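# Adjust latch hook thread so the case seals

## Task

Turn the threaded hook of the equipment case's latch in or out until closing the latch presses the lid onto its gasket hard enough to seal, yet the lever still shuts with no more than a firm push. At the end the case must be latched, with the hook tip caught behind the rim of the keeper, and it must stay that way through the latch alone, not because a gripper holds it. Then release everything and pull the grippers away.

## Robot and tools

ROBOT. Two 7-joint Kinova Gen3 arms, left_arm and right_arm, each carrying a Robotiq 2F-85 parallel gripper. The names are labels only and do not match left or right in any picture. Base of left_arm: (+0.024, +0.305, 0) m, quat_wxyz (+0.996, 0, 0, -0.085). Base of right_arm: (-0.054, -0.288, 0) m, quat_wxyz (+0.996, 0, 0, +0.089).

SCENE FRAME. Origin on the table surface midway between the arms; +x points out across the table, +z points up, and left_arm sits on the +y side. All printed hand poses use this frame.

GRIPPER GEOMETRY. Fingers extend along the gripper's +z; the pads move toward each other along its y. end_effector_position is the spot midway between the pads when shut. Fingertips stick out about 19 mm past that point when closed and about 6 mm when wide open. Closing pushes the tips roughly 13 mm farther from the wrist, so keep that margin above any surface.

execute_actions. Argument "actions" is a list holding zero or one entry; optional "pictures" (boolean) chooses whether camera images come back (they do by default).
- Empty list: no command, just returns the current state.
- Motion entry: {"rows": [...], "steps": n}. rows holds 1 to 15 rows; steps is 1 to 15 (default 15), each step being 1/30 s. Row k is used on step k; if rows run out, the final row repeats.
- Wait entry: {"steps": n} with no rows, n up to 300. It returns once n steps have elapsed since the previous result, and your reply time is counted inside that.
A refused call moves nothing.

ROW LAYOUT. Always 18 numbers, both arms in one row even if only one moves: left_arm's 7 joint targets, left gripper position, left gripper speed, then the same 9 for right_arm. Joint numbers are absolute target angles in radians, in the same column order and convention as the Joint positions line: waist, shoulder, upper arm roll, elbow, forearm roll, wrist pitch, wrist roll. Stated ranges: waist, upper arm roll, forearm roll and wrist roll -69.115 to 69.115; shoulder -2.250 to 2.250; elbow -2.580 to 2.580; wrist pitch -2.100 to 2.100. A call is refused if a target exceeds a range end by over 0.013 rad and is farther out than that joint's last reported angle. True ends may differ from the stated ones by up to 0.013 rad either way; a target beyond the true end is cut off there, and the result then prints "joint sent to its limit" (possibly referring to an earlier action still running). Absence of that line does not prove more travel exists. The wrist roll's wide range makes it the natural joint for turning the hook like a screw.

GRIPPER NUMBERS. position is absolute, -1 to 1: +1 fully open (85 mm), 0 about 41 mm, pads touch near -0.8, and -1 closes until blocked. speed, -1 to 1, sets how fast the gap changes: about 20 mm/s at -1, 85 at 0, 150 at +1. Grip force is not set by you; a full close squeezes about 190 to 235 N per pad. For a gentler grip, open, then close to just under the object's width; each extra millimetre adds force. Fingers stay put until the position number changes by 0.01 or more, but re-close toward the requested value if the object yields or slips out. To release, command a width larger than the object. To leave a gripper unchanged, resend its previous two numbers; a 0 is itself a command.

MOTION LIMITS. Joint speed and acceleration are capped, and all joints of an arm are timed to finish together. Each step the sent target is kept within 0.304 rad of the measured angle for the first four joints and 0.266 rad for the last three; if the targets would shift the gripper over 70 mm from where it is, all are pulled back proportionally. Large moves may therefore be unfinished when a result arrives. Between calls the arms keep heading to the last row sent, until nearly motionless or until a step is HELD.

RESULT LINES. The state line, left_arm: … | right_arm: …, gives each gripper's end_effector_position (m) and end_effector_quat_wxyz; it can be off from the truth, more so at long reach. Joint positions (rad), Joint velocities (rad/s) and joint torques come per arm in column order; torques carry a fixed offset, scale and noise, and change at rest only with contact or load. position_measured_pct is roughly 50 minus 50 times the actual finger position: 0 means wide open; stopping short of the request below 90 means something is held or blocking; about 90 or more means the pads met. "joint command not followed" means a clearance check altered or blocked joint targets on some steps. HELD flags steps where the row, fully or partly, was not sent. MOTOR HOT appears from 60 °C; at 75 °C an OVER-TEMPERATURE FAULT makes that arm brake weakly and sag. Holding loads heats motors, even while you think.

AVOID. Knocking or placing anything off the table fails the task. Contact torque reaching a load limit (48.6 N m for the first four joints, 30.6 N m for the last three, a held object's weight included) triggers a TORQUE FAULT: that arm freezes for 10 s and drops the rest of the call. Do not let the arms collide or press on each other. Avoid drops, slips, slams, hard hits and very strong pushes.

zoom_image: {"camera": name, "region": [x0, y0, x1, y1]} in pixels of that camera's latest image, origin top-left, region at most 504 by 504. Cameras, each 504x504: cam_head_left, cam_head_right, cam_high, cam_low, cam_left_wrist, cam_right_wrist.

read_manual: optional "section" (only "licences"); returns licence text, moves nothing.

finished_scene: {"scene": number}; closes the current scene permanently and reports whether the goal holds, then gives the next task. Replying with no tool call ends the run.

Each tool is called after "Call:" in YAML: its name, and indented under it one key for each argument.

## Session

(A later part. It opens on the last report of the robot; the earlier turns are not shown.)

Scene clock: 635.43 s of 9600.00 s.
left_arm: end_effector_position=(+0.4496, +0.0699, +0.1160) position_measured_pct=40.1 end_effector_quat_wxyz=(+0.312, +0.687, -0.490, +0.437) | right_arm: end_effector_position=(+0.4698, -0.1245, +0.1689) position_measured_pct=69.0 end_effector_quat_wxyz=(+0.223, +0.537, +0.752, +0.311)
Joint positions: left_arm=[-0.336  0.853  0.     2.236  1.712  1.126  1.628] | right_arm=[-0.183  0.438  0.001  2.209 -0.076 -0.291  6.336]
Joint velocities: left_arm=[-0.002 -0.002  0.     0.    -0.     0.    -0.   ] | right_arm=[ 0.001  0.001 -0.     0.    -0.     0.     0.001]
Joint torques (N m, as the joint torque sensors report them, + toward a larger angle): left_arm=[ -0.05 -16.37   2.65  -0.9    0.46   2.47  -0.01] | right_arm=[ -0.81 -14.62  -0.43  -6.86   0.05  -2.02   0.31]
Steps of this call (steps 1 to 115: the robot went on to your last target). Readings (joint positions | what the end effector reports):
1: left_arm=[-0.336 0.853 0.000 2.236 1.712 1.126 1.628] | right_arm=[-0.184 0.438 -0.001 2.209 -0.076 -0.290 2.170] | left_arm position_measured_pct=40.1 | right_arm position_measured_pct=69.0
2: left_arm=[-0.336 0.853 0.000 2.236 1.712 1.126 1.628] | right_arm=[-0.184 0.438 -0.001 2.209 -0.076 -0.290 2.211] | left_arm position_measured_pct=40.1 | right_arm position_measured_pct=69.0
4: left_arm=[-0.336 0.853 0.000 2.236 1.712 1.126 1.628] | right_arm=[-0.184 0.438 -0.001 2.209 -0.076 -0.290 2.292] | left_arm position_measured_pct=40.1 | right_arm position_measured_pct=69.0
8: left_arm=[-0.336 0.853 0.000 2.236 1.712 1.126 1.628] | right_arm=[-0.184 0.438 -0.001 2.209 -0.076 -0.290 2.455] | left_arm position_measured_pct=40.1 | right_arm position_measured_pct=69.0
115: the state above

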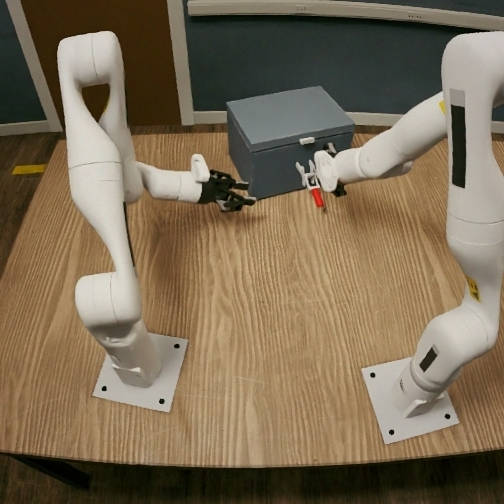

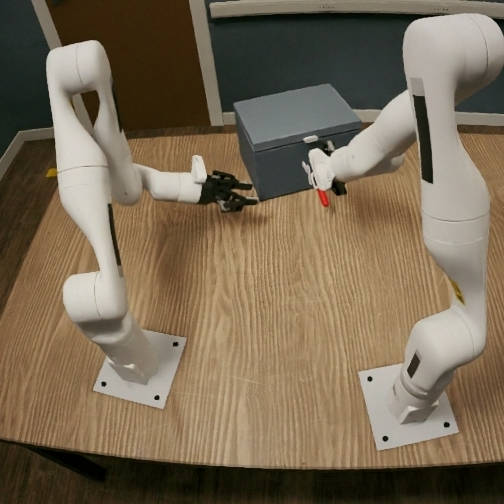

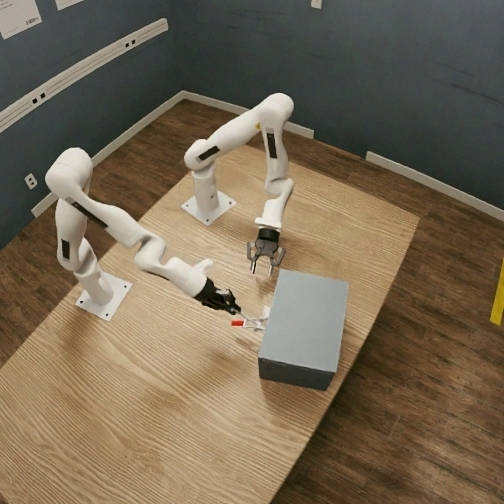

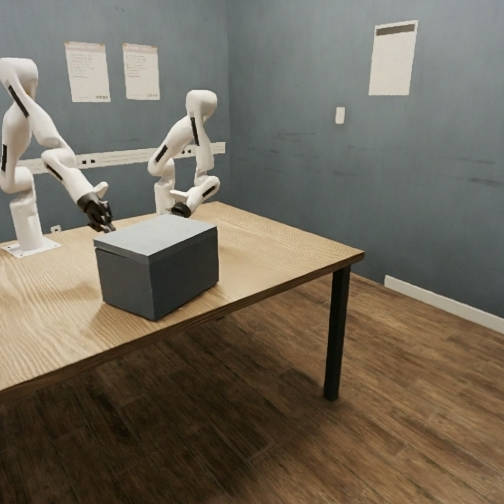

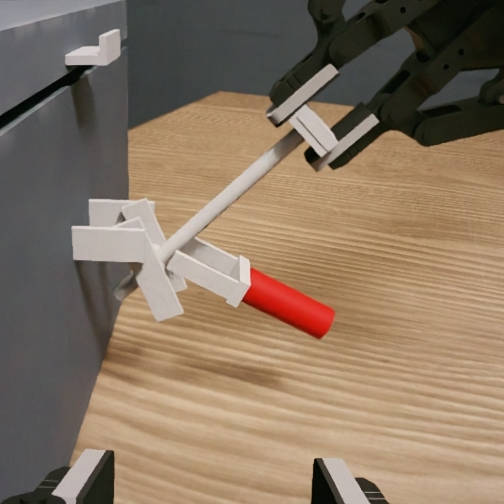

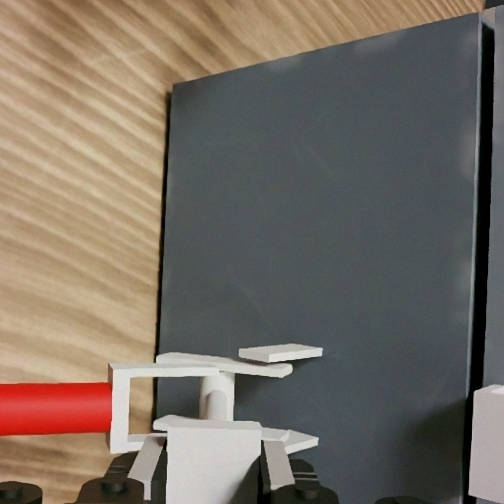

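Call:
execute_actions:
  actions:
    - {"rows":[[-0.336,0.853,0,2.236,1.712,1.126,1.628,0.2,0, -0.1835,0.4387,0,2.2084,-0.076,-0.2909,31.469,-0.41,-1]],"steps":15}
  pictures: false

Call:
zoom_image:
  camera: "cam_left_wrist"
  region: [70, 180, 350, 350]

Call:
execute_actions:
  actions:
    - {"steps":300}
  pictures: false

Call:
execute_actions:
  actions:
    - {"steps":300}

Scene clock: 649.67 s of 9600.00 s.
left_arm: end_effector_position=(+0.4496, +0.0699, +0.1160) position_measured_pct=40.1 end_effector_quat_wxyz=(+0.312, +0.687, -0.490, +0.437) | right_arm: end_effector_position=(+0.4701, -0.1243, +0.1694) position_measured_pct=69.0 end_effector_quat_wxyz=(+0.294, +0.331, +0.862, +0.246)
Joint positions: left_arm=[-0.336  0.853  0.     2.236  1.712  1.126  1.628] | right_arm=[-0.183  0.438  0.     2.209 -0.076 -0.291  6.842]
Joint velocities: left_arm=[ 0.001  0.     0.     0.     0.001 -0.     0.   ] | right_arm=[ 0.    -0.001 -0.001 -0.001  0.    -0.001  1.216]
Joint torques (N m, as the joint torque sensors report them, + toward a larger angle): left_arm=[ -0.2  -16.57   2.32  -0.97   0.26   2.25   0.08] | right_arm=[ -0.65 -14.18  -0.41  -6.94   0.05  -1.8    0.19]
Steps of this call (steps 1 to 15: the robot went on to your last target; steps 16 to 412: nothing new was sent; steps 413 to 427: all 15 steps of this action). Readings (joint positions | what the end effector reports):
413: left_arm=[-0.336 0.853 0.000 2.236 1.712 1.126 1.628] | right_arm=[-0.183 0.438 0.001 2.209 -0.076 -0.291 6.337] | left_arm position_measured_pct=40.1 | right_arm position_measured_pct=69.0
414: left_arm=[-0.336 0.853 0.000 2.236 1.712 1.126 1.628] | right_arm=[-0.183 0.438 0.001 2.209 -0.076 -0.291 6.347] | left_arm position_measured_pct=40.1 | right_arm position_measured_pct=69.0
416: left_arm=[-0.336 0.853 0.000 2.236 1.712 1.126 1.628] | right_arm=[-0.183 0.438 0.001 2.209 -0.076 -0.291 6.397] | left_arm position_measured_pct=40.1 | right_arm position_measured_pct=69.0
420: left_arm=[-0.336 0.853 0.000 2.236 1.712 1.126 1.628] | right_arm=[-0.183 0.438 0.001 2.209 -0.076 -0.291 6.557] | left_arm position_measured_pct=40.1 | right_arm position_measured_pct=69.0
427: the state above

Region (70, 180, 350, 350) of cam_left_wrist's 504x504 image, scaled by 1.800; it fills the top 306 rows of this view, and the rest is white.

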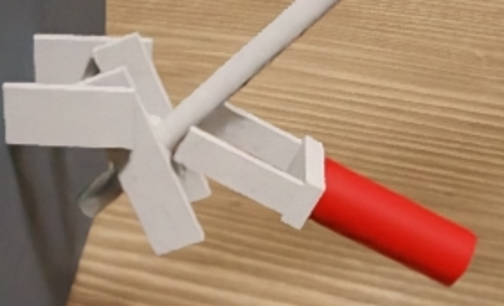

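Scene clock: 659.67 s of 9600.00 s.
left_arm: end_effector_position=(+0.4496, +0.0699, +0.1160) position_measured_pct=40.1 end_effector_quat_wxyz=(+0.312, +0.687, -0.490, +0.437) | right_arm: end_effector_position=(+0.4703, -0.1244, +0.1697) position_measured_pct=69.0 end_effector_quat_wxyz=(+0.244, +0.483, +0.788, +0.295)
Joint positions: left_arm=[-0.336  0.853  0.     2.236  1.712  1.126  1.628] | right_arm=[-0.183  0.437  0.001  2.208 -0.076 -0.291 19.042]
Joint velocities: left_arm=[ 0.     0.    -0.001  0.    -0.001  0.     0.   ] | right_arm=[-0.001 -0.002 -0.    -0.002  0.    -0.001  1.22 ]
Joint torques (N m, as the joint torque sensors report them, + toward a larger angle): left_arm=[ -0.62 -16.17   2.49  -1.05   0.61   2.5    0.17] | right_arm=[ -0.64 -13.29  -0.26  -6.82  -0.09  -1.77  -0.01]
Steps of this call (steps 1 to 300: the robot went on to your last target). Readings (joint positions | what the end effector reports):
1: left_arm=[-0.336 0.853 0.000 2.236 1.712 1.126 1.628] | right_arm=[-0.183 0.437 0.000 2.209 -0.076 -0.291 6.882] | left_arm position_measured_pct=40.1 | right_arm position_measured_pct=69.0
2: left_arm=[-0.336 0.853 0.000 2.236 1.712 1.126 1.628] | right_arm=[-0.183 0.437 0.000 2.209 -0.076 -0.291 6.923] | left_arm position_measured_pct=40.1 | right_arm position_measured_pct=69.0
4: left_arm=[-0.336 0.853 0.000 2.236 1.712 1.126 1.628] | right_arm=[-0.183 0.437 0.000 2.208 -0.076 -0.291 7.004] | left_arm position_measured_pct=40.1 | right_arm position_measured_pct=69.0
8: left_arm=[-0.336 0.853 0.000 2.236 1.712 1.126 1.628] | right_arm=[-0.183 0.437 0.000 2.208 -0.076 -0.291 7.167] | left_arm position_measured_pct=40.1 | right_arm position_measured_pct=69.0
300: the state above

Scene clock: 669.67 s of 9600.00 s.
left_arm: end_effector_position=(+0.4496, +0.0699, +0.1160) position_measured_pct=40.1 end_effector_quat_wxyz=(+0.312, +0.687, -0.490, +0.437) | right_arm: end_effector_position=(+0.4706, -0.1243, +0.1702) position_measured_pct=69.0 end_effector_quat_wxyz=(+0.187, +0.617, +0.687, +0.335)
Joint positions: left_arm=[-0.336  0.853  0.     2.236  1.712  1.126  1.628] | right_arm=[-0.183  0.437  0.001  2.208 -0.076 -0.292 31.243]
Joint velocities: left_arm=[-0.     0.001  0.001 -0.    -0.     0.    -0.   ] | right_arm=[ 0.001 -0.001  0.    -0.001 -0.    -0.001  1.22 ]
Joint torques (N m, as the joint torque sensors report them, + toward a larger angle): left_arm=[ -0.69 -16.2    2.49  -0.75   0.51   2.32  -0.14] | right_arm=[ -0.75 -13.42  -0.09  -6.77  -0.17  -1.86   0.05]
Steps of this call (steps 1 to 300: the robot went on to your last target). Readings (joint positions | what the end effector reports):
1: left_arm=[-0.336 0.853 0.000 2.236 1.712 1.126 1.628] | right_arm=[-0.183 0.437 0.001 2.208 -0.076 -0.291 19.083] | left_arm position_measured_pct=40.1 | right_arm position_measured_pct=69.0
2: left_arm=[-0.336 0.853 0.000 2.236 1.712 1.126 1.628] | right_arm=[-0.183 0.437 0.000 2.208 -0.076 -0.291 19.123] | left_arm position_measured_pct=40.1 | right_arm position_measured_pct=69.0
4: left_arm=[-0.336 0.853 0.000 2.236 1.712 1.126 1.628] | right_arm=[-0.183 0.437 0.000 2.208 -0.076 -0.291 19.205] | left_arm position_measured_pct=40.1 | right_arm position_measured_pct=69.0
8: left_arm=[-0.336 0.853 0.000 2.236 1.712 1.126 1.628] | right_arm=[-0.183 0.437 0.000 2.208 -0.076 -0.292 19.367] | left_arm position_measured_pct=40.1 | right_arm position_measured_pct=69.0
300: the state above

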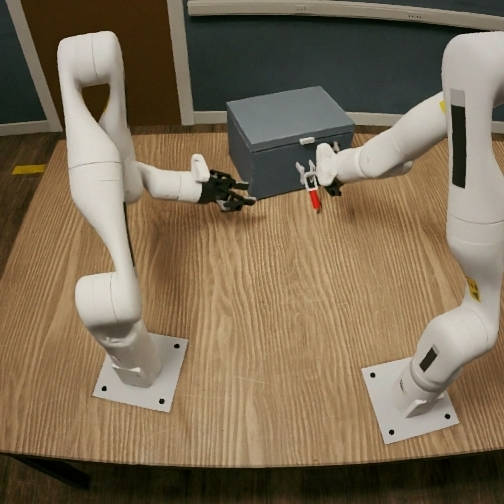

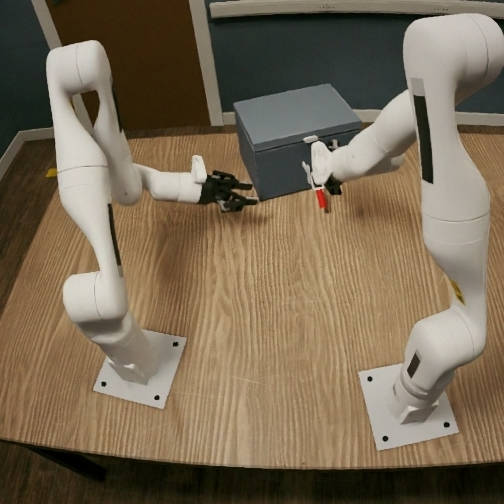

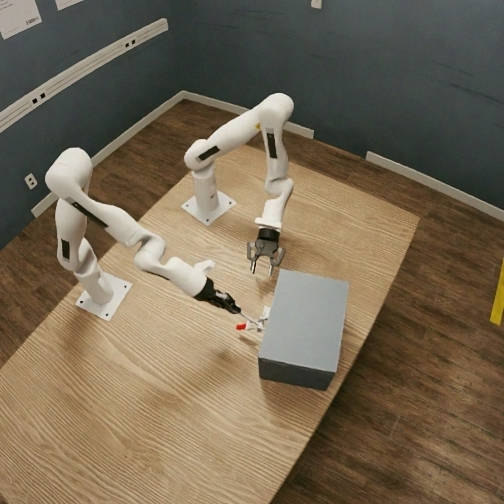

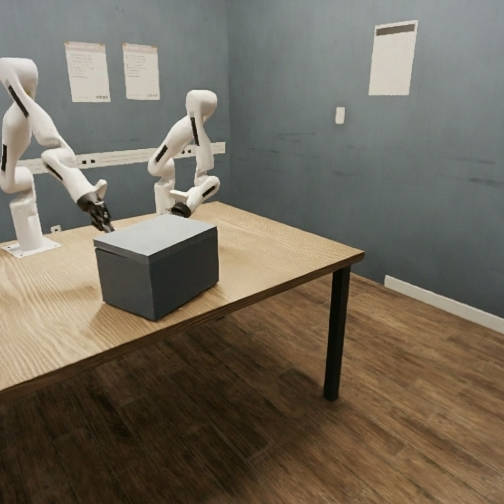

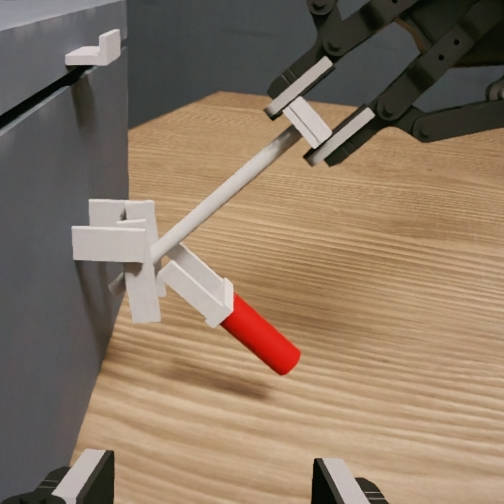

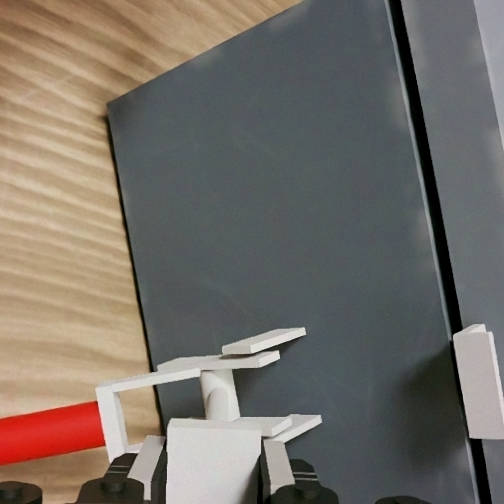

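Call:
zoom_image:
  camera: "cam_left_wrist"
  region: [40, 10, 160, 110]

Call:
zoom_image:
  camera: "cam_left_wrist"
  region: [60, 185, 210, 335]

Region (40, 10, 160, 110) of cam_left_wrist's 504x504 image, scaled by 4.200.

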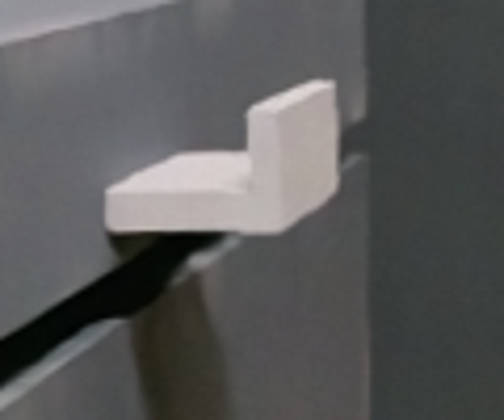

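Region (60, 185, 210, 335) of cam_left_wrist's 504x504 image, scaled by 3.360.

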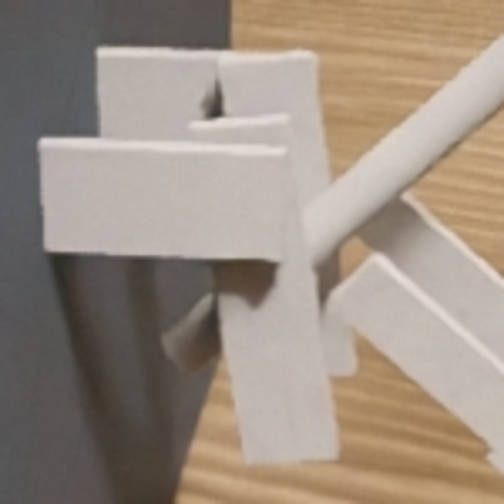

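Call:
execute_actions:
  actions:
    - {"rows":[[-0.336,0.853,0,2.236,1.712,1.126,1.628,0.2,0, -0.1833,0.4245,0,2.2157,-0.078,-0.284,48.748,-0.41,-1]],"steps":15}
  pictures: false

Call:
execute_actions:
  actions:
    - {"steps":300}
  pictures: false

Call:
execute_actions:
  actions:
    - {"steps":120}

Scene clock: 730.17 s of 9600.00 s.
left_arm: end_effector_position=(+0.4496, +0.0699, +0.1160) position_measured_pct=40.1 end_effector_quat_wxyz=(+0.312, +0.687, -0.490, +0.437) | right_arm: end_effector_position=(+0.4679, -0.1250, +0.1719) position_measured_pct=69.0 end_effector_quat_wxyz=(+0.294, +0.332, +0.862, +0.246)
Joint positions: left_arm=[-0.336  0.853  0.     2.236  1.712  1.126  1.628] | right_arm=[-0.183  0.428  0.     2.213 -0.078 -0.286 31.975]
Joint velocities: left_arm=[-0.    -0.001  0.002 -0.    -0.001  0.     0.   ] | right_arm=[ 0.    -0.005 -0.001  0.003 -0.     0.003  1.216]
Joint torques (N m, as the joint torque sensors report them, + toward a larger angle): left_arm=[ -0.25 -16.43   2.11  -0.57   0.45   2.34   0.1 ] | right_arm=[ -0.22 -16.82  -0.13  -4.68   0.09  -1.19  -0.15]
Steps of this call (steps 1 to 30: the robot went on to your last target; steps 31 to 1800: nothing new was sent; steps 1801 to 1815: all 15 steps of this action). Readings (joint positions | what the end effector reports):
1801: left_arm=[-0.336 0.853 0.000 2.236 1.712 1.126 1.628] | right_arm=[-0.183 0.436 0.001 2.208 -0.076 -0.292 31.470] | left_arm position_measured_pct=40.1 | right_arm position_measured_pct=69.0
1802: left_arm=[-0.336 0.853 0.000 2.236 1.712 1.126 1.628] | right_arm=[-0.183 0.436 0.001 2.208 -0.076 -0.292 31.480] | left_arm position_measured_pct=40.1 | right_arm position_measured_pct=69.0
1804: left_arm=[-0.336 0.853 0.000 2.236 1.712 1.126 1.628] | right_arm=[-0.183 0.435 0.001 2.208 -0.077 -0.291 31.530] | left_arm position_measured_pct=40.1 | right_arm position_measured_pct=69.0
1808: left_arm=[-0.336 0.853 0.000 2.236 1.712 1.126 1.628] | right_arm=[-0.183 0.431 0.000 2.211 -0.078 -0.287 31.690] | left_arm position_measured_pct=40.1 | right_arm position_measured_pct=69.0
1815: the state above

Scene clock: 740.17 s of 9600.00 s.
left_arm: end_effector_position=(+0.4496, +0.0699, +0.1160) position_measured_pct=40.1 end_effector_quat_wxyz=(+0.312, +0.687, -0.490, +0.437) | right_arm: end_effector_position=(+0.4669, -0.1256, +0.1732) position_measured_pct=69.0 end_effector_quat_wxyz=(+0.244, +0.483, +0.787, +0.295)
Joint positions: left_arm=[-0.336  0.853  0.     2.236  1.712  1.126  1.628] | right_arm=[-0.183  0.423  0.     2.216 -0.078 -0.284 44.175]
Joint velocities: left_arm=[-0.001 -0.     0.001  0.    -0.    -0.     0.001] | right_arm=[ 0.001 -0.001 -0.    -0.001 -0.    -0.001  1.22 ]
Joint torques (N m, as the joint torque sensors report them, + toward a larger angle): left_arm=[ -0.54 -16.08   2.48  -0.82   0.46   2.41   0.38] | right_arm=[ -0.74 -13.63  -0.07  -7.03  -0.17  -1.89   0.22]
Steps of this call (steps 1 to 300: the robot went on to your last target). Readings (joint positions | what the end effector reports):
1: left_arm=[-0.336 0.853 0.000 2.236 1.712 1.126 1.628] | right_arm=[-0.183 0.428 0.000 2.213 -0.078 -0.286 32.015] | left_arm position_measured_pct=40.1 | right_arm position_measured_pct=69.0
2: left_arm=[-0.336 0.853 0.000 2.236 1.712 1.126 1.628] | right_arm=[-0.183 0.427 0.000 2.213 -0.078 -0.286 32.056] | left_arm position_measured_pct=40.1 | right_arm position_measured_pct=69.0
4: left_arm=[-0.336 0.853 0.000 2.236 1.712 1.126 1.628] | right_arm=[-0.183 0.427 0.000 2.213 -0.078 -0.286 32.137] | left_arm position_measured_pct=40.1 | right_arm position_measured_pct=69.0
8: left_arm=[-0.336 0.853 0.000 2.236 1.712 1.126 1.628] | right_arm=[-0.183 0.427 -0.000 2.213 -0.078 -0.286 32.300] | left_arm position_measured_pct=40.1 | right_arm position_measured_pct=69.0
300: the state above

Scene clock: 744.17 s of 9600.00 s.
left_arm: end_effector_position=(+0.4496, +0.0699, +0.1160) position_measured_pct=40.1 end_effector_quat_wxyz=(+0.312, +0.687, -0.490, +0.437) | right_arm: end_effector_position=(+0.4659, -0.1252, +0.1720) position_measured_pct=69.0 end_effector_quat_wxyz=(-0.063, +0.912, +0.152, +0.377)
Joint positions: left_arm=[-0.336  0.853  0.     2.236  1.712  1.126  1.628] | right_arm=[-0.184  0.424 -0.     2.217 -0.078 -0.283 48.747]
Joint velocities: left_arm=[-0.001  0.     0.001  0.    -0.001 -0.001 -0.001] | right_arm=[ 0.002 -0.001 -0.001 -0.    -0.    -0.     0.006]
Joint torques (N m, as the joint torque sensors report them, + toward a larger angle): left_arm=[ -0.2  -16.39   2.38  -0.49   0.51   2.32   0.01] | right_arm=[ -0.16 -14.25   0.05  -7.5   -0.24  -2.35   0.51]
Steps of this call (steps 1 to 120: the robot went on to your last target). Readings (joint positions | what the end effector reports):
1: left_arm=[-0.336 0.853 0.000 2.236 1.712 1.126 1.628] | right_arm=[-0.183 0.423 0.000 2.216 -0.078 -0.284 44.216] | left_arm position_measured_pct=40.1 | right_arm position_measured_pct=69.0
2: left_arm=[-0.336 0.853 0.000 2.236 1.712 1.126 1.628] | right_arm=[-0.183 0.423 0.000 2.216 -0.078 -0.284 44.256] | left_arm position_measured_pct=40.1 | right_arm position_measured_pct=69.0
4: left_arm=[-0.336 0.853 0.000 2.236 1.712 1.126 1.628] | right_arm=[-0.183 0.423 0.000 2.216 -0.078 -0.284 44.338] | left_arm position_measured_pct=40.1 | right_arm position_measured_pct=69.0
8: left_arm=[-0.336 0.853 0.000 2.236 1.712 1.126 1.628] | right_arm=[-0.183 0.423 0.000 2.216 -0.078 -0.285 44.500] | left_arm position_measured_pct=40.1 | right_arm position_measured_pct=69.0
120: the state above

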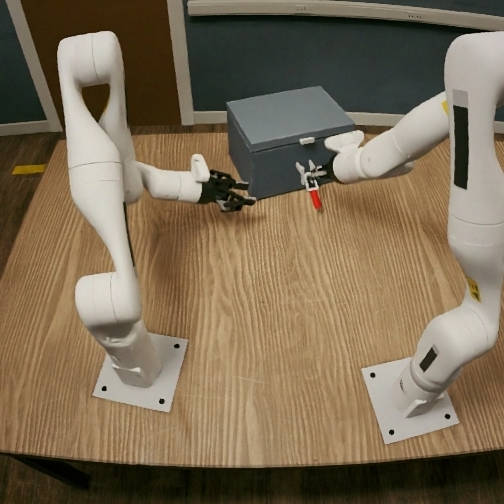

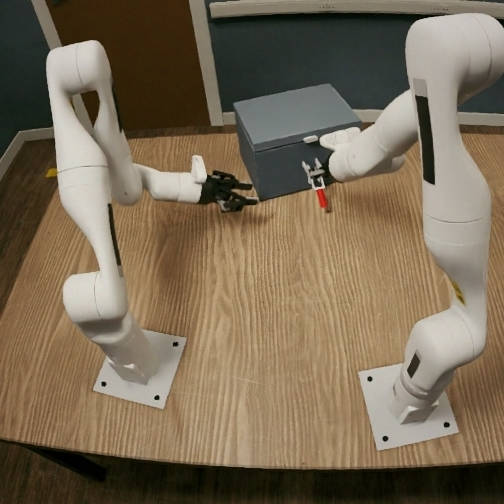

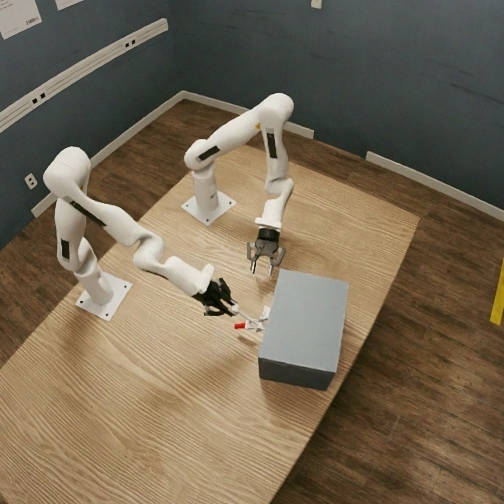

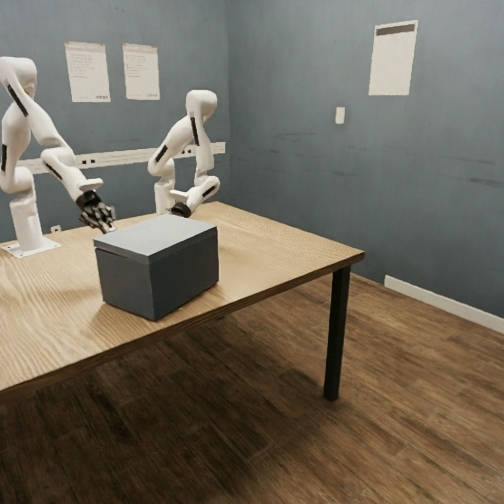

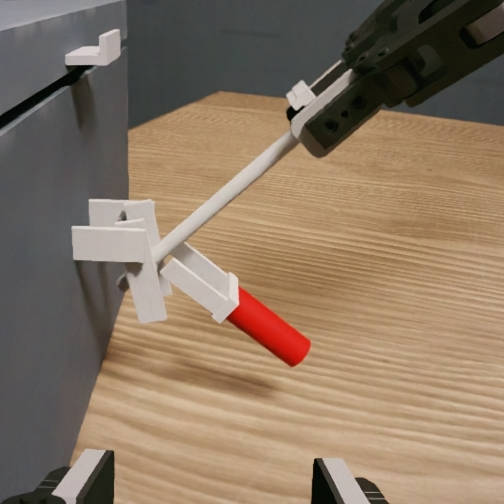

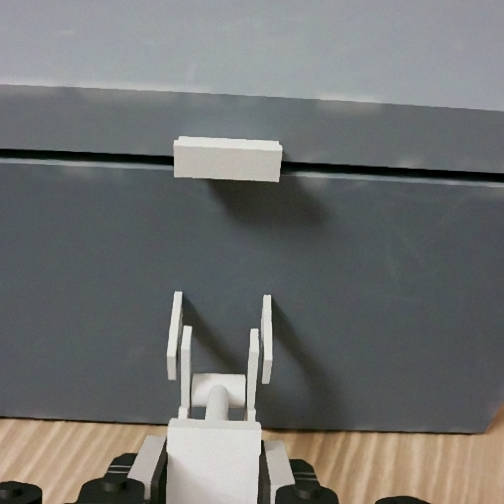

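Call:
execute_actions:
  actions:
    - {"rows":[[-0.336,0.853,0,2.236,1.712,1.126,1.628,0.2,0, -0.1775,0.3999,0,2.0502,0,0.037,48.673,-0.41,-1]],"steps":15}
  pictures: false

Call:
execute_actions:
  actions:
    - {"rows":[[-0.336,0.853,0,2.236,1.712,1.126,1.628,0.2,0, -0.1738,0.4197,0,1.8656,0.034,0.3327,48.643,-0.41,-1]],"steps":15}
  pictures: false

Call:
execute_actions:
  actions:
    - {"rows":[[-0.336,0.853,0,2.236,1.712,1.126,1.628,0.2,0, -0.1698,0.473,0,1.6642,0.012,0.6117,48.667,-0.41,-1]],"steps":15}

Scene clock: 804.67 s of 9600.00 s.
left_arm: end_effector_position=(+0.4496, +0.0699, +0.1160) position_measured_pct=40.1 end_effector_quat_wxyz=(+0.312, +0.687, -0.490, +0.437) | right_arm: end_effector_position=(+0.4748, -0.1213, +0.1809) position_measured_pct=69.0 end_effector_quat_wxyz=(-0.059, +0.935, +0.155, +0.315)
Joint positions: left_arm=[-0.336  0.853  0.     2.236  1.712  1.126  1.628] | right_arm=[-0.175  0.405  0.003  2.051 -0.     0.034 48.673]
Joint velocities: left_arm=[ 0.    -0.     0.001  0.     0.    -0.     0.   ] | right_arm=[ 0.001  0.    -0.001 -0.019  0.003  0.026 -0.003]
Joint torques (N m, as the joint torque sensors report them, + toward a larger angle): left_arm=[ -0.32 -16.08   2.26  -0.9    0.42   2.23   0.04] | right_arm=[ -2.06 -19.42  -2.09  -7.76  -0.12  -1.25   0.11]
Steps of this call (steps 1 to 15: the robot went on to your last target; steps 16 to 1800: nothing new was sent; steps 1801 to 1815: all 15 steps of this action). Readings (joint positions | what the end effector reports):
1801: left_arm=[-0.336 0.853 0.000 2.236 1.712 1.126 1.628] | right_arm=[-0.183 0.424 -0.000 2.216 -0.078 -0.282 48.748] | left_arm position_measured_pct=40.1 | right_arm position_measured_pct=69.0
1802: left_arm=[-0.336 0.853 0.000 2.236 1.712 1.126 1.628] | right_arm=[-0.183 0.423 -0.000 2.211 -0.075 -0.273 48.745] | left_arm position_measured_pct=40.1 | right_arm position_measured_pct=69.0
1804: left_arm=[-0.336 0.853 0.000 2.236 1.712 1.126 1.628] | right_arm=[-0.181 0.418 0.001 2.183 -0.063 -0.229 48.734] | left_arm position_measured_pct=40.1 | right_arm position_measured_pct=69.0
1808: left_arm=[-0.336 0.853 0.000 2.236 1.712 1.126 1.628] | right_arm=[-0.177 0.408 0.003 2.101 -0.024 -0.075 48.696] | left_arm position_measured_pct=40.1 | right_arm position_measured_pct=69.0
1815: the state above

Scene clock: 805.17 s of 9600.00 s.
left_arm: end_effector_position=(+0.4496, +0.0699, +0.1160) position_measured_pct=40.1 end_effector_quat_wxyz=(+0.312, +0.687, -0.490, +0.437) | right_arm: end_effector_position=(+0.4849, -0.1188, +0.1905) position_measured_pct=69.0 end_effector_quat_wxyz=(-0.043, +0.953, +0.159, +0.253)
Joint positions: left_arm=[-0.336  0.853  0.     2.236  1.712  1.126  1.628] | right_arm=[-0.175  0.424 -0.001  1.867  0.033  0.33  48.643]
Joint velocities: left_arm=[ 0.001  0.001 -0.001 -0.     0.    -0.     0.001] | right_arm=[ 0.     0.005  0.    -0.02   0.001  0.02  -0.001]
Joint torques (N m, as the joint torque sensors report them, + toward a larger angle): left_arm=[ -0.18 -16.43   2.72  -0.7    0.53   2.57   0.27] | right_arm=[  1.08 -20.84   0.96  -8.91  -0.03  -1.02   0.57]
Steps of this call (steps 1 to 15: all 15 steps of this action). Readings (joint positions | what the end effector reports):
1: left_arm=[-0.336 0.853 0.000 2.236 1.712 1.126 1.628] | right_arm=[-0.175 0.405 0.003 2.049 0.000 0.037 48.673] | left_arm position_measured_pct=40.1 | right_arm position_measured_pct=69.0
2: left_arm=[-0.336 0.853 0.000 2.236 1.712 1.126 1.628] | right_arm=[-0.175 0.405 0.003 2.044 0.001 0.045 48.672] | left_arm position_measured_pct=40.1 | right_arm position_measured_pct=69.0
4: left_arm=[-0.336 0.853 0.000 2.236 1.712 1.126 1.628] | right_arm=[-0.174 0.407 0.002 2.016 0.006 0.085 48.668] | left_arm position_measured_pct=40.1 | right_arm position_measured_pct=69.0
8: left_arm=[-0.336 0.853 0.000 2.236 1.712 1.126 1.628] | right_arm=[-0.174 0.417 0.000 1.923 0.023 0.235 48.652] | left_arm position_measured_pct=40.1 | right_arm position_measured_pct=69.0
15: the state above

Scene clock: 805.67 s of 9600.00 s.
left_arm: end_effector_position=(+0.4496, +0.0699, +0.1160) position_measured_pct=40.1 end_effector_quat_wxyz=(+0.312, +0.687, -0.490, +0.437) | right_arm: end_effector_position=(+0.4953, -0.1154, +0.1995) position_measured_pct=69.0 end_effector_quat_wxyz=(-0.033, +0.968, +0.162, +0.190)
Joint positions: left_arm=[-0.336  0.853  0.     2.236  1.712  1.126  1.628] | right_arm=[-0.172  0.478 -0.002  1.667  0.011  0.61  48.667]
Joint velocities: left_arm=[ 0.    -0.002 -0.    -0.     0.    -0.     0.001] | right_arm=[ 0.001  0.008 -0.    -0.025 -0.002  0.021  0.001]
Joint torques (N m, as the joint torque sensors report them, + toward a larger angle): left_arm=[ -0.64 -16.73   2.58  -0.71   0.4    2.45   0.11] | right_arm=[  1.16 -22.74   1.6   -9.73   0.31  -0.85   0.11]
Steps of this call (steps 1 to 15: all 15 steps of this action). Readings (joint positions | what the end effector reports):
1: left_arm=[-0.336 0.853 0.000 2.236 1.712 1.126 1.628] | right_arm=[-0.175 0.425 -0.001 1.866 0.033 0.332 48.644] | left_arm position_measured_pct=40.1 | right_arm position_measured_pct=69.0
2: left_arm=[-0.336 0.853 0.000 2.236 1.712 1.126 1.628] | right_arm=[-0.175 0.426 -0.001 1.860 0.032 0.340 48.645] | left_arm position_measured_pct=40.1 | right_arm position_measured_pct=69.0
4: left_arm=[-0.336 0.853 0.000 2.236 1.712 1.126 1.628] | right_arm=[-0.174 0.433 -0.001 1.831 0.027 0.376 48.650] | left_arm position_measured_pct=40.1 | right_arm position_measured_pct=69.0
8: left_arm=[-0.336 0.853 0.000 2.236 1.712 1.126 1.628] | right_arm=[-0.173 0.461 -0.002 1.730 0.017 0.518 48.661] | left_arm position_measured_pct=40.1 | right_arm position_measured_pct=69.0
15: the state above

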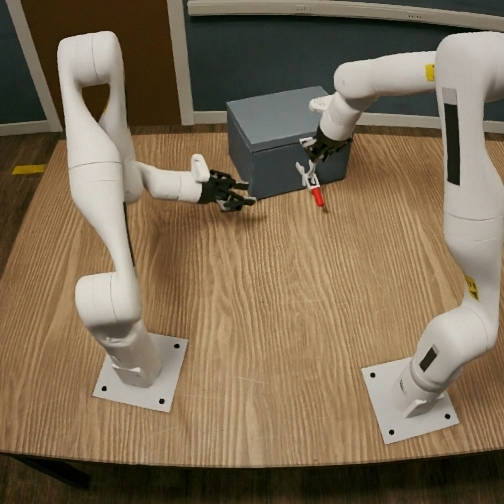

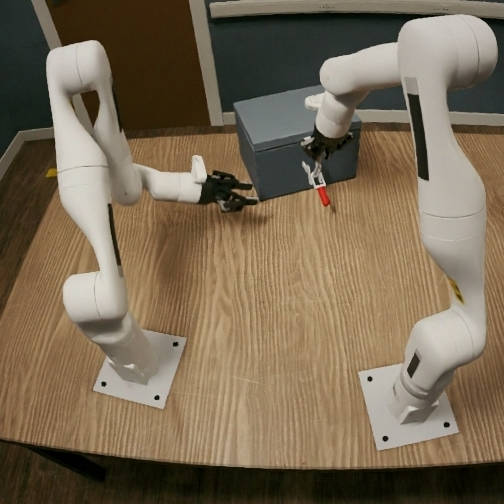

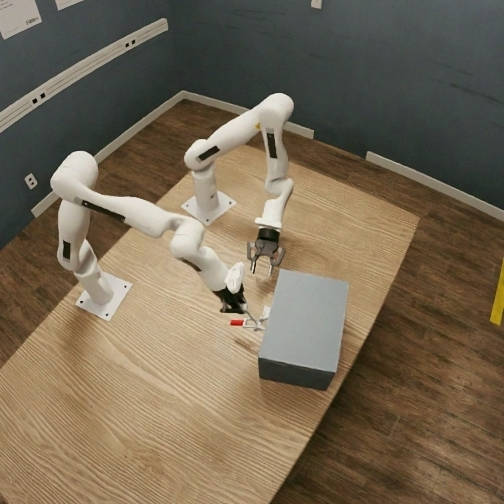

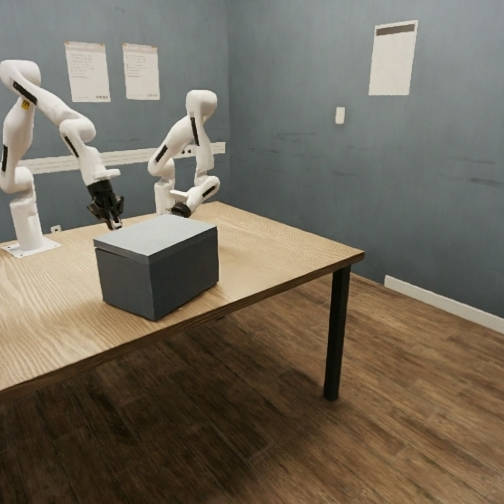

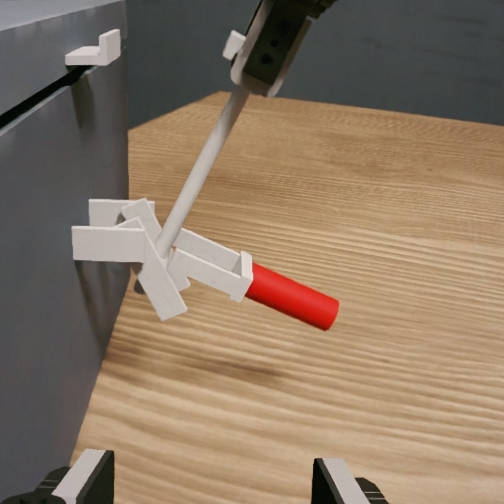

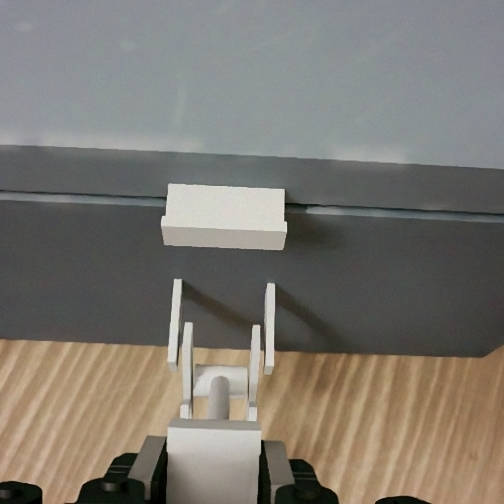

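Call:
execute_actions:
  actions: []

Scene clock: 846.87 s of 9600.00 s.
left_arm: end_effector_position=(+0.4496, +0.0699, +0.1160) position_measured_pct=40.1 end_effector_quat_wxyz=(+0.312, +0.687, -0.490, +0.437) | right_arm: end_effector_position=(+0.4956, -0.1153, +0.1996) position_measured_pct=69.0 end_effector_quat_wxyz=(-0.033, +0.968, +0.162, +0.189)
Joint positions: left_arm=[-0.336  0.853  0.     2.236  1.712  1.126  1.628] | right_arm=[-0.172  0.478 -0.002  1.666  0.011  0.611 48.667]
Joint velocities: left_arm=[-0.001 -0.     0.001  0.     0.001  0.     0.002] | right_arm=[ 0.    -0.001 -0.001  0.    -0.     0.    -0.   ]
Joint torques (N m, as the joint torque sensors report them, + toward a larger angle): left_arm=[ -0.03 -16.37   2.52  -0.65   0.45   2.36   0.16] | right_arm=[  1.15 -22.72   1.61 -10.23   0.23  -0.68   0.34]
Steps of this call (steps 1 to 15: the robot went on to your last target; steps 16 to 1236: nothing new was sent). Readings (joint positions | what the end effector reports):
1: left_arm=[-0.336 0.853 0.000 2.236 1.712 1.126 1.628] | right_arm=[-0.172 0.478 -0.002 1.667 0.011 0.610 48.667] | left_arm position_measured_pct=40.1 | right_arm position_measured_pct=69.0
2: left_arm=[-0.336 0.853 0.000 2.236 1.712 1.126 1.628] | right_arm=[-0.172 0.478 -0.002 1.666 0.011 0.610 48.667] | left_arm position_measured_pct=40.1 | right_arm position_measured_pct=69.0
4: left_arm=[-0.336 0.853 0.000 2.236 1.712 1.126 1.628] | right_arm=[-0.172 0.478 -0.002 1.666 0.011 0.611 48.667] | left_arm position_measured_pct=40.1 | right_arm position_measured_pct=69.0
8: left_arm=[-0.336 0.853 0.000 2.236 1.712 1.126 1.628] | right_arm=[-0.172 0.478 -0.002 1.666 0.011 0.611 48.667] | left_arm position_measured_pct=40.1 | right_arm position_measured_pct=69.0
1236: the state above
All arms were judged still, so your last target was given up. Only a new action makes them travel on or press farther. Fingers that are still opening or closing keep moving.

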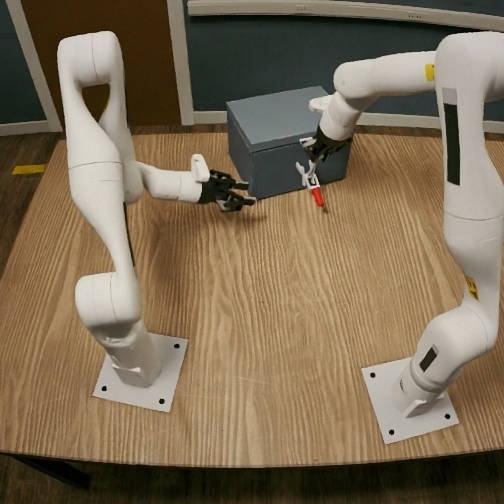

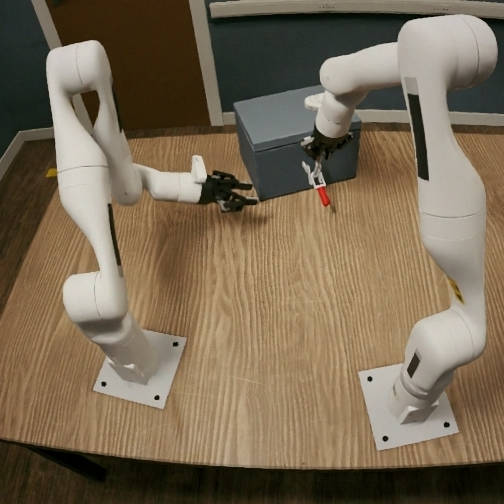

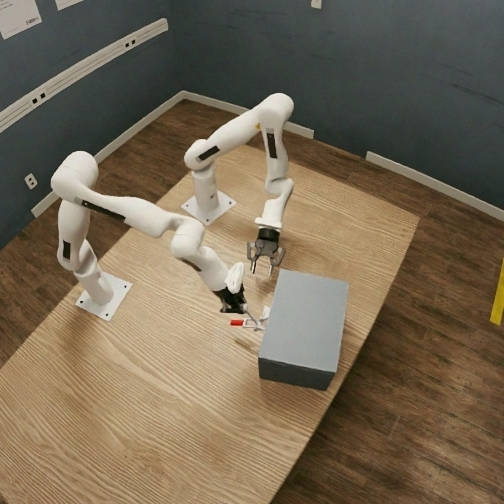

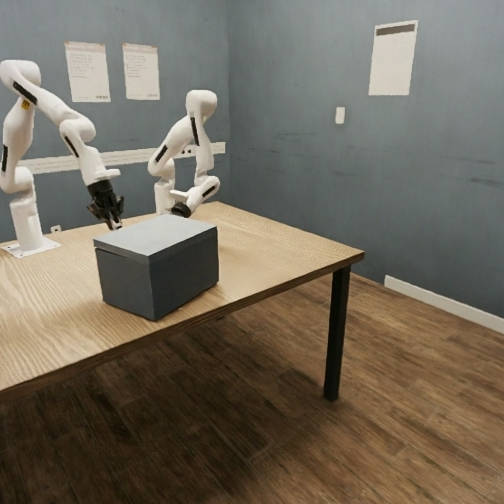

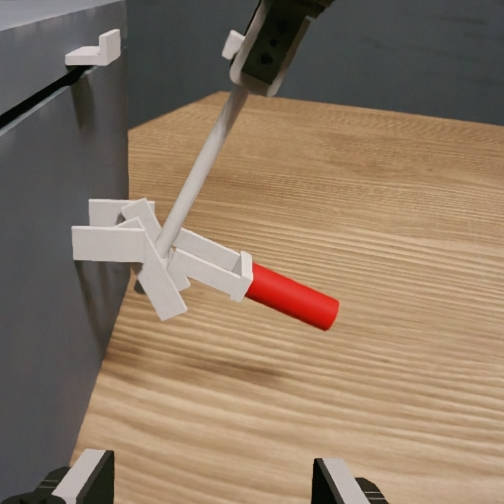

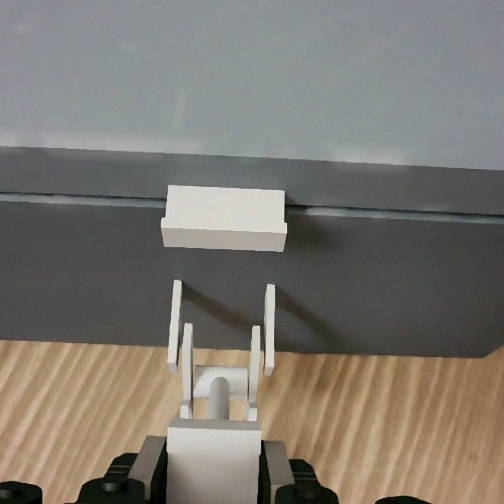

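Call:
execute_actions:
  actions:
    - {"rows": [[-0.336,0.853,0,2.236,1.712,1.126,1.628,0.2,0,-0.169,0.49,0,1.62,0.011,0.666,48.669,-0.41,-1],[-0.336,0.853,0,2.236,1.712,1.126,1.628,0.2,0,-0.169,0.49,0,1.62,0.011,0.666,48.669,-0.41,-1],[-0.336,0.853,0,2.236,1.712,1.126,1.628,0.2,0,-0.1686,0.506,0,1.575,0.009,0.72,48.671,-0.41,-1],[-0.336,0.853,0,2.236,1.712,1.126,1.628,0.2,0,-0.1686,0.506,0,1.575,0.009,0.72,48.671,-0.41,-1],[-0.336,0.853,0,2.236,1.712,1.126,1.628,0.2,0,-0.168,0.522,0,1.531,0.008,0.774,48.673,-0.41,-1],[-0.336,0.853,0,2.236,1.712,1.126,1.628,0.2,0,-0.168,0.522,0,1.531,0.008,0.774,48.673,-0.41,-1],[-0.336,0.853,0,2.236,1.712,1.126,1.628,0.2,0,-0.1675,0.539,0,1.487,0.006,0.828,48.675,-0.41,-1],[-0.336,0.853,0,2.236,1.712,1.126,1.628,0.2,0,-0.1675,0.539,0,1.487,0.006,0.828,48.675,-0.41,-1],[-0.336,0.853,0,2.236,1.712,1.126,1.628,0.2,0,-0.1669,0.5554,0,1.4425,0.005,0.8819,48.676,-0.41,-1]], "steps": 15}

Scene clock: 861.00 s of 9600.00 s.
left_arm: end_effector_position=(+0.4496, +0.0699, +0.1160) position_measured_pct=40.1 end_effector_quat_wxyz=(+0.312, +0.687, -0.490, +0.437) | right_arm: end_effector_position=(+0.5062, -0.1119, +0.2060) position_measured_pct=69.0 end_effector_quat_wxyz=(-0.022, +0.978, +0.164, +0.127)
Joint positions: left_arm=[-0.336  0.853  0.     2.236  1.712  1.126  1.628] | right_arm=[-0.169  0.558 -0.002  1.457  0.004  0.867 48.676]
Joint velocities: left_arm=[ 0.    -0.    -0.001 -0.     0.    -0.    -0.   ] | right_arm=[ 0.002  0.064  0.001 -0.193 -0.007  0.241  0.007]
Joint torques (N m, as the joint torque sensors report them, + toward a larger angle): left_arm=[ -0.42 -16.36   2.5   -0.52   0.55   2.47   0.12] | right_arm=[  1.65 -27.24   1.37 -11.55   0.32  -0.25   0.02]
Steps of this call (steps 1 to 409: nothing new was sent; steps 410 to 424: all 15 steps of this action). Readings (joint positions | what the end effector reports):
410: left_arm=[-0.336 0.853 0.000 2.236 1.712 1.126 1.628] | right_arm=[-0.171 0.479 -0.002 1.664 0.011 0.612 48.667] | left_arm position_measured_pct=40.1 | right_arm position_measured_pct=69.0
411: left_arm=[-0.336 0.853 0.000 2.236 1.712 1.126 1.628] | right_arm=[-0.171 0.481 -0.002 1.659 0.011 0.619 48.667] | left_arm position_measured_pct=40.1 | right_arm position_measured_pct=69.0
413: left_arm=[-0.336 0.853 0.000 2.236 1.712 1.126 1.628] | right_arm=[-0.171 0.490 -0.002 1.634 0.010 0.648 48.668] | left_arm position_measured_pct=40.1 | right_arm position_measured_pct=69.0
417: left_arm=[-0.336 0.853 0.000 2.236 1.712 1.126 1.628] | right_arm=[-0.170 0.515 -0.002 1.567 0.008 0.731 48.671] | left_arm position_measured_pct=40.1 | right_arm position_measured_pct=69.0
424: the state above

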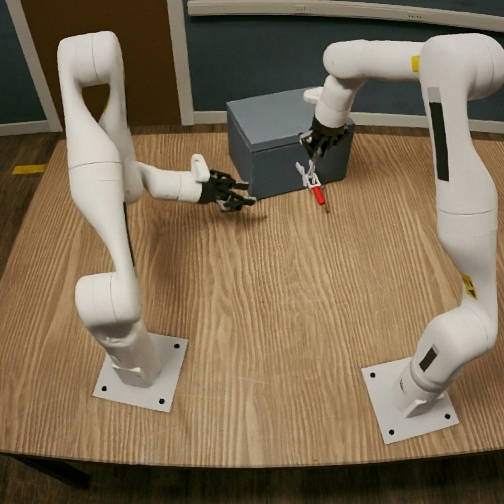

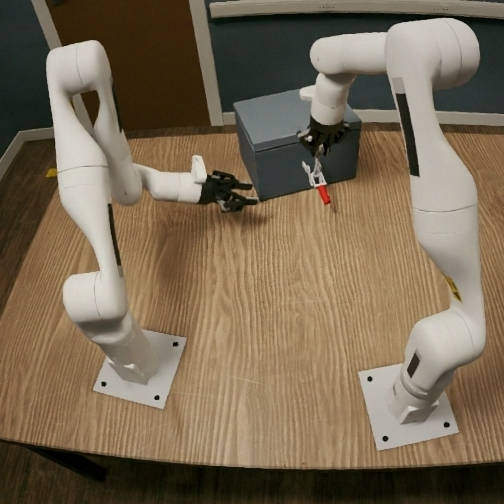

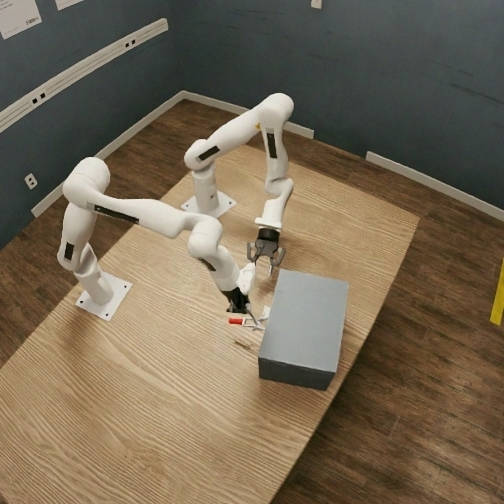

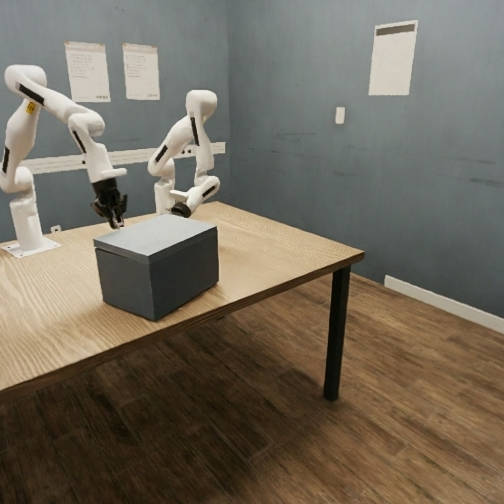

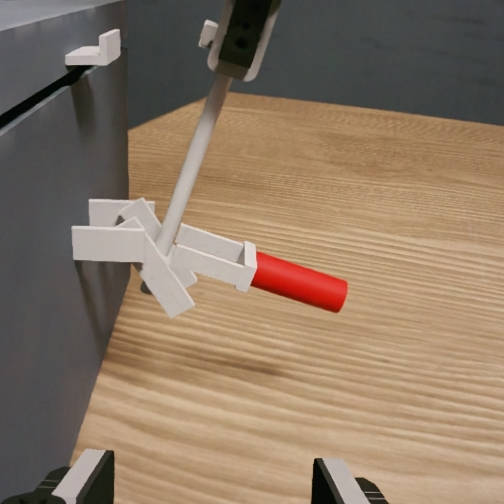

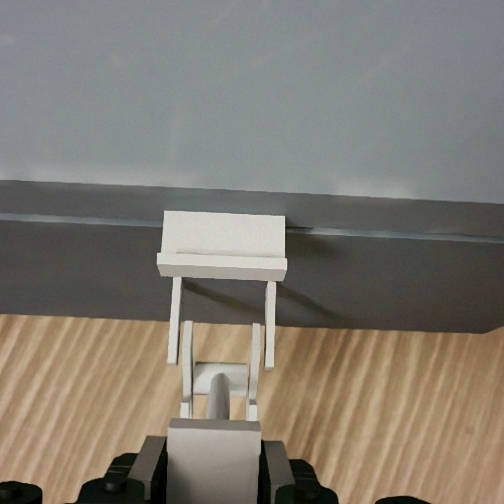

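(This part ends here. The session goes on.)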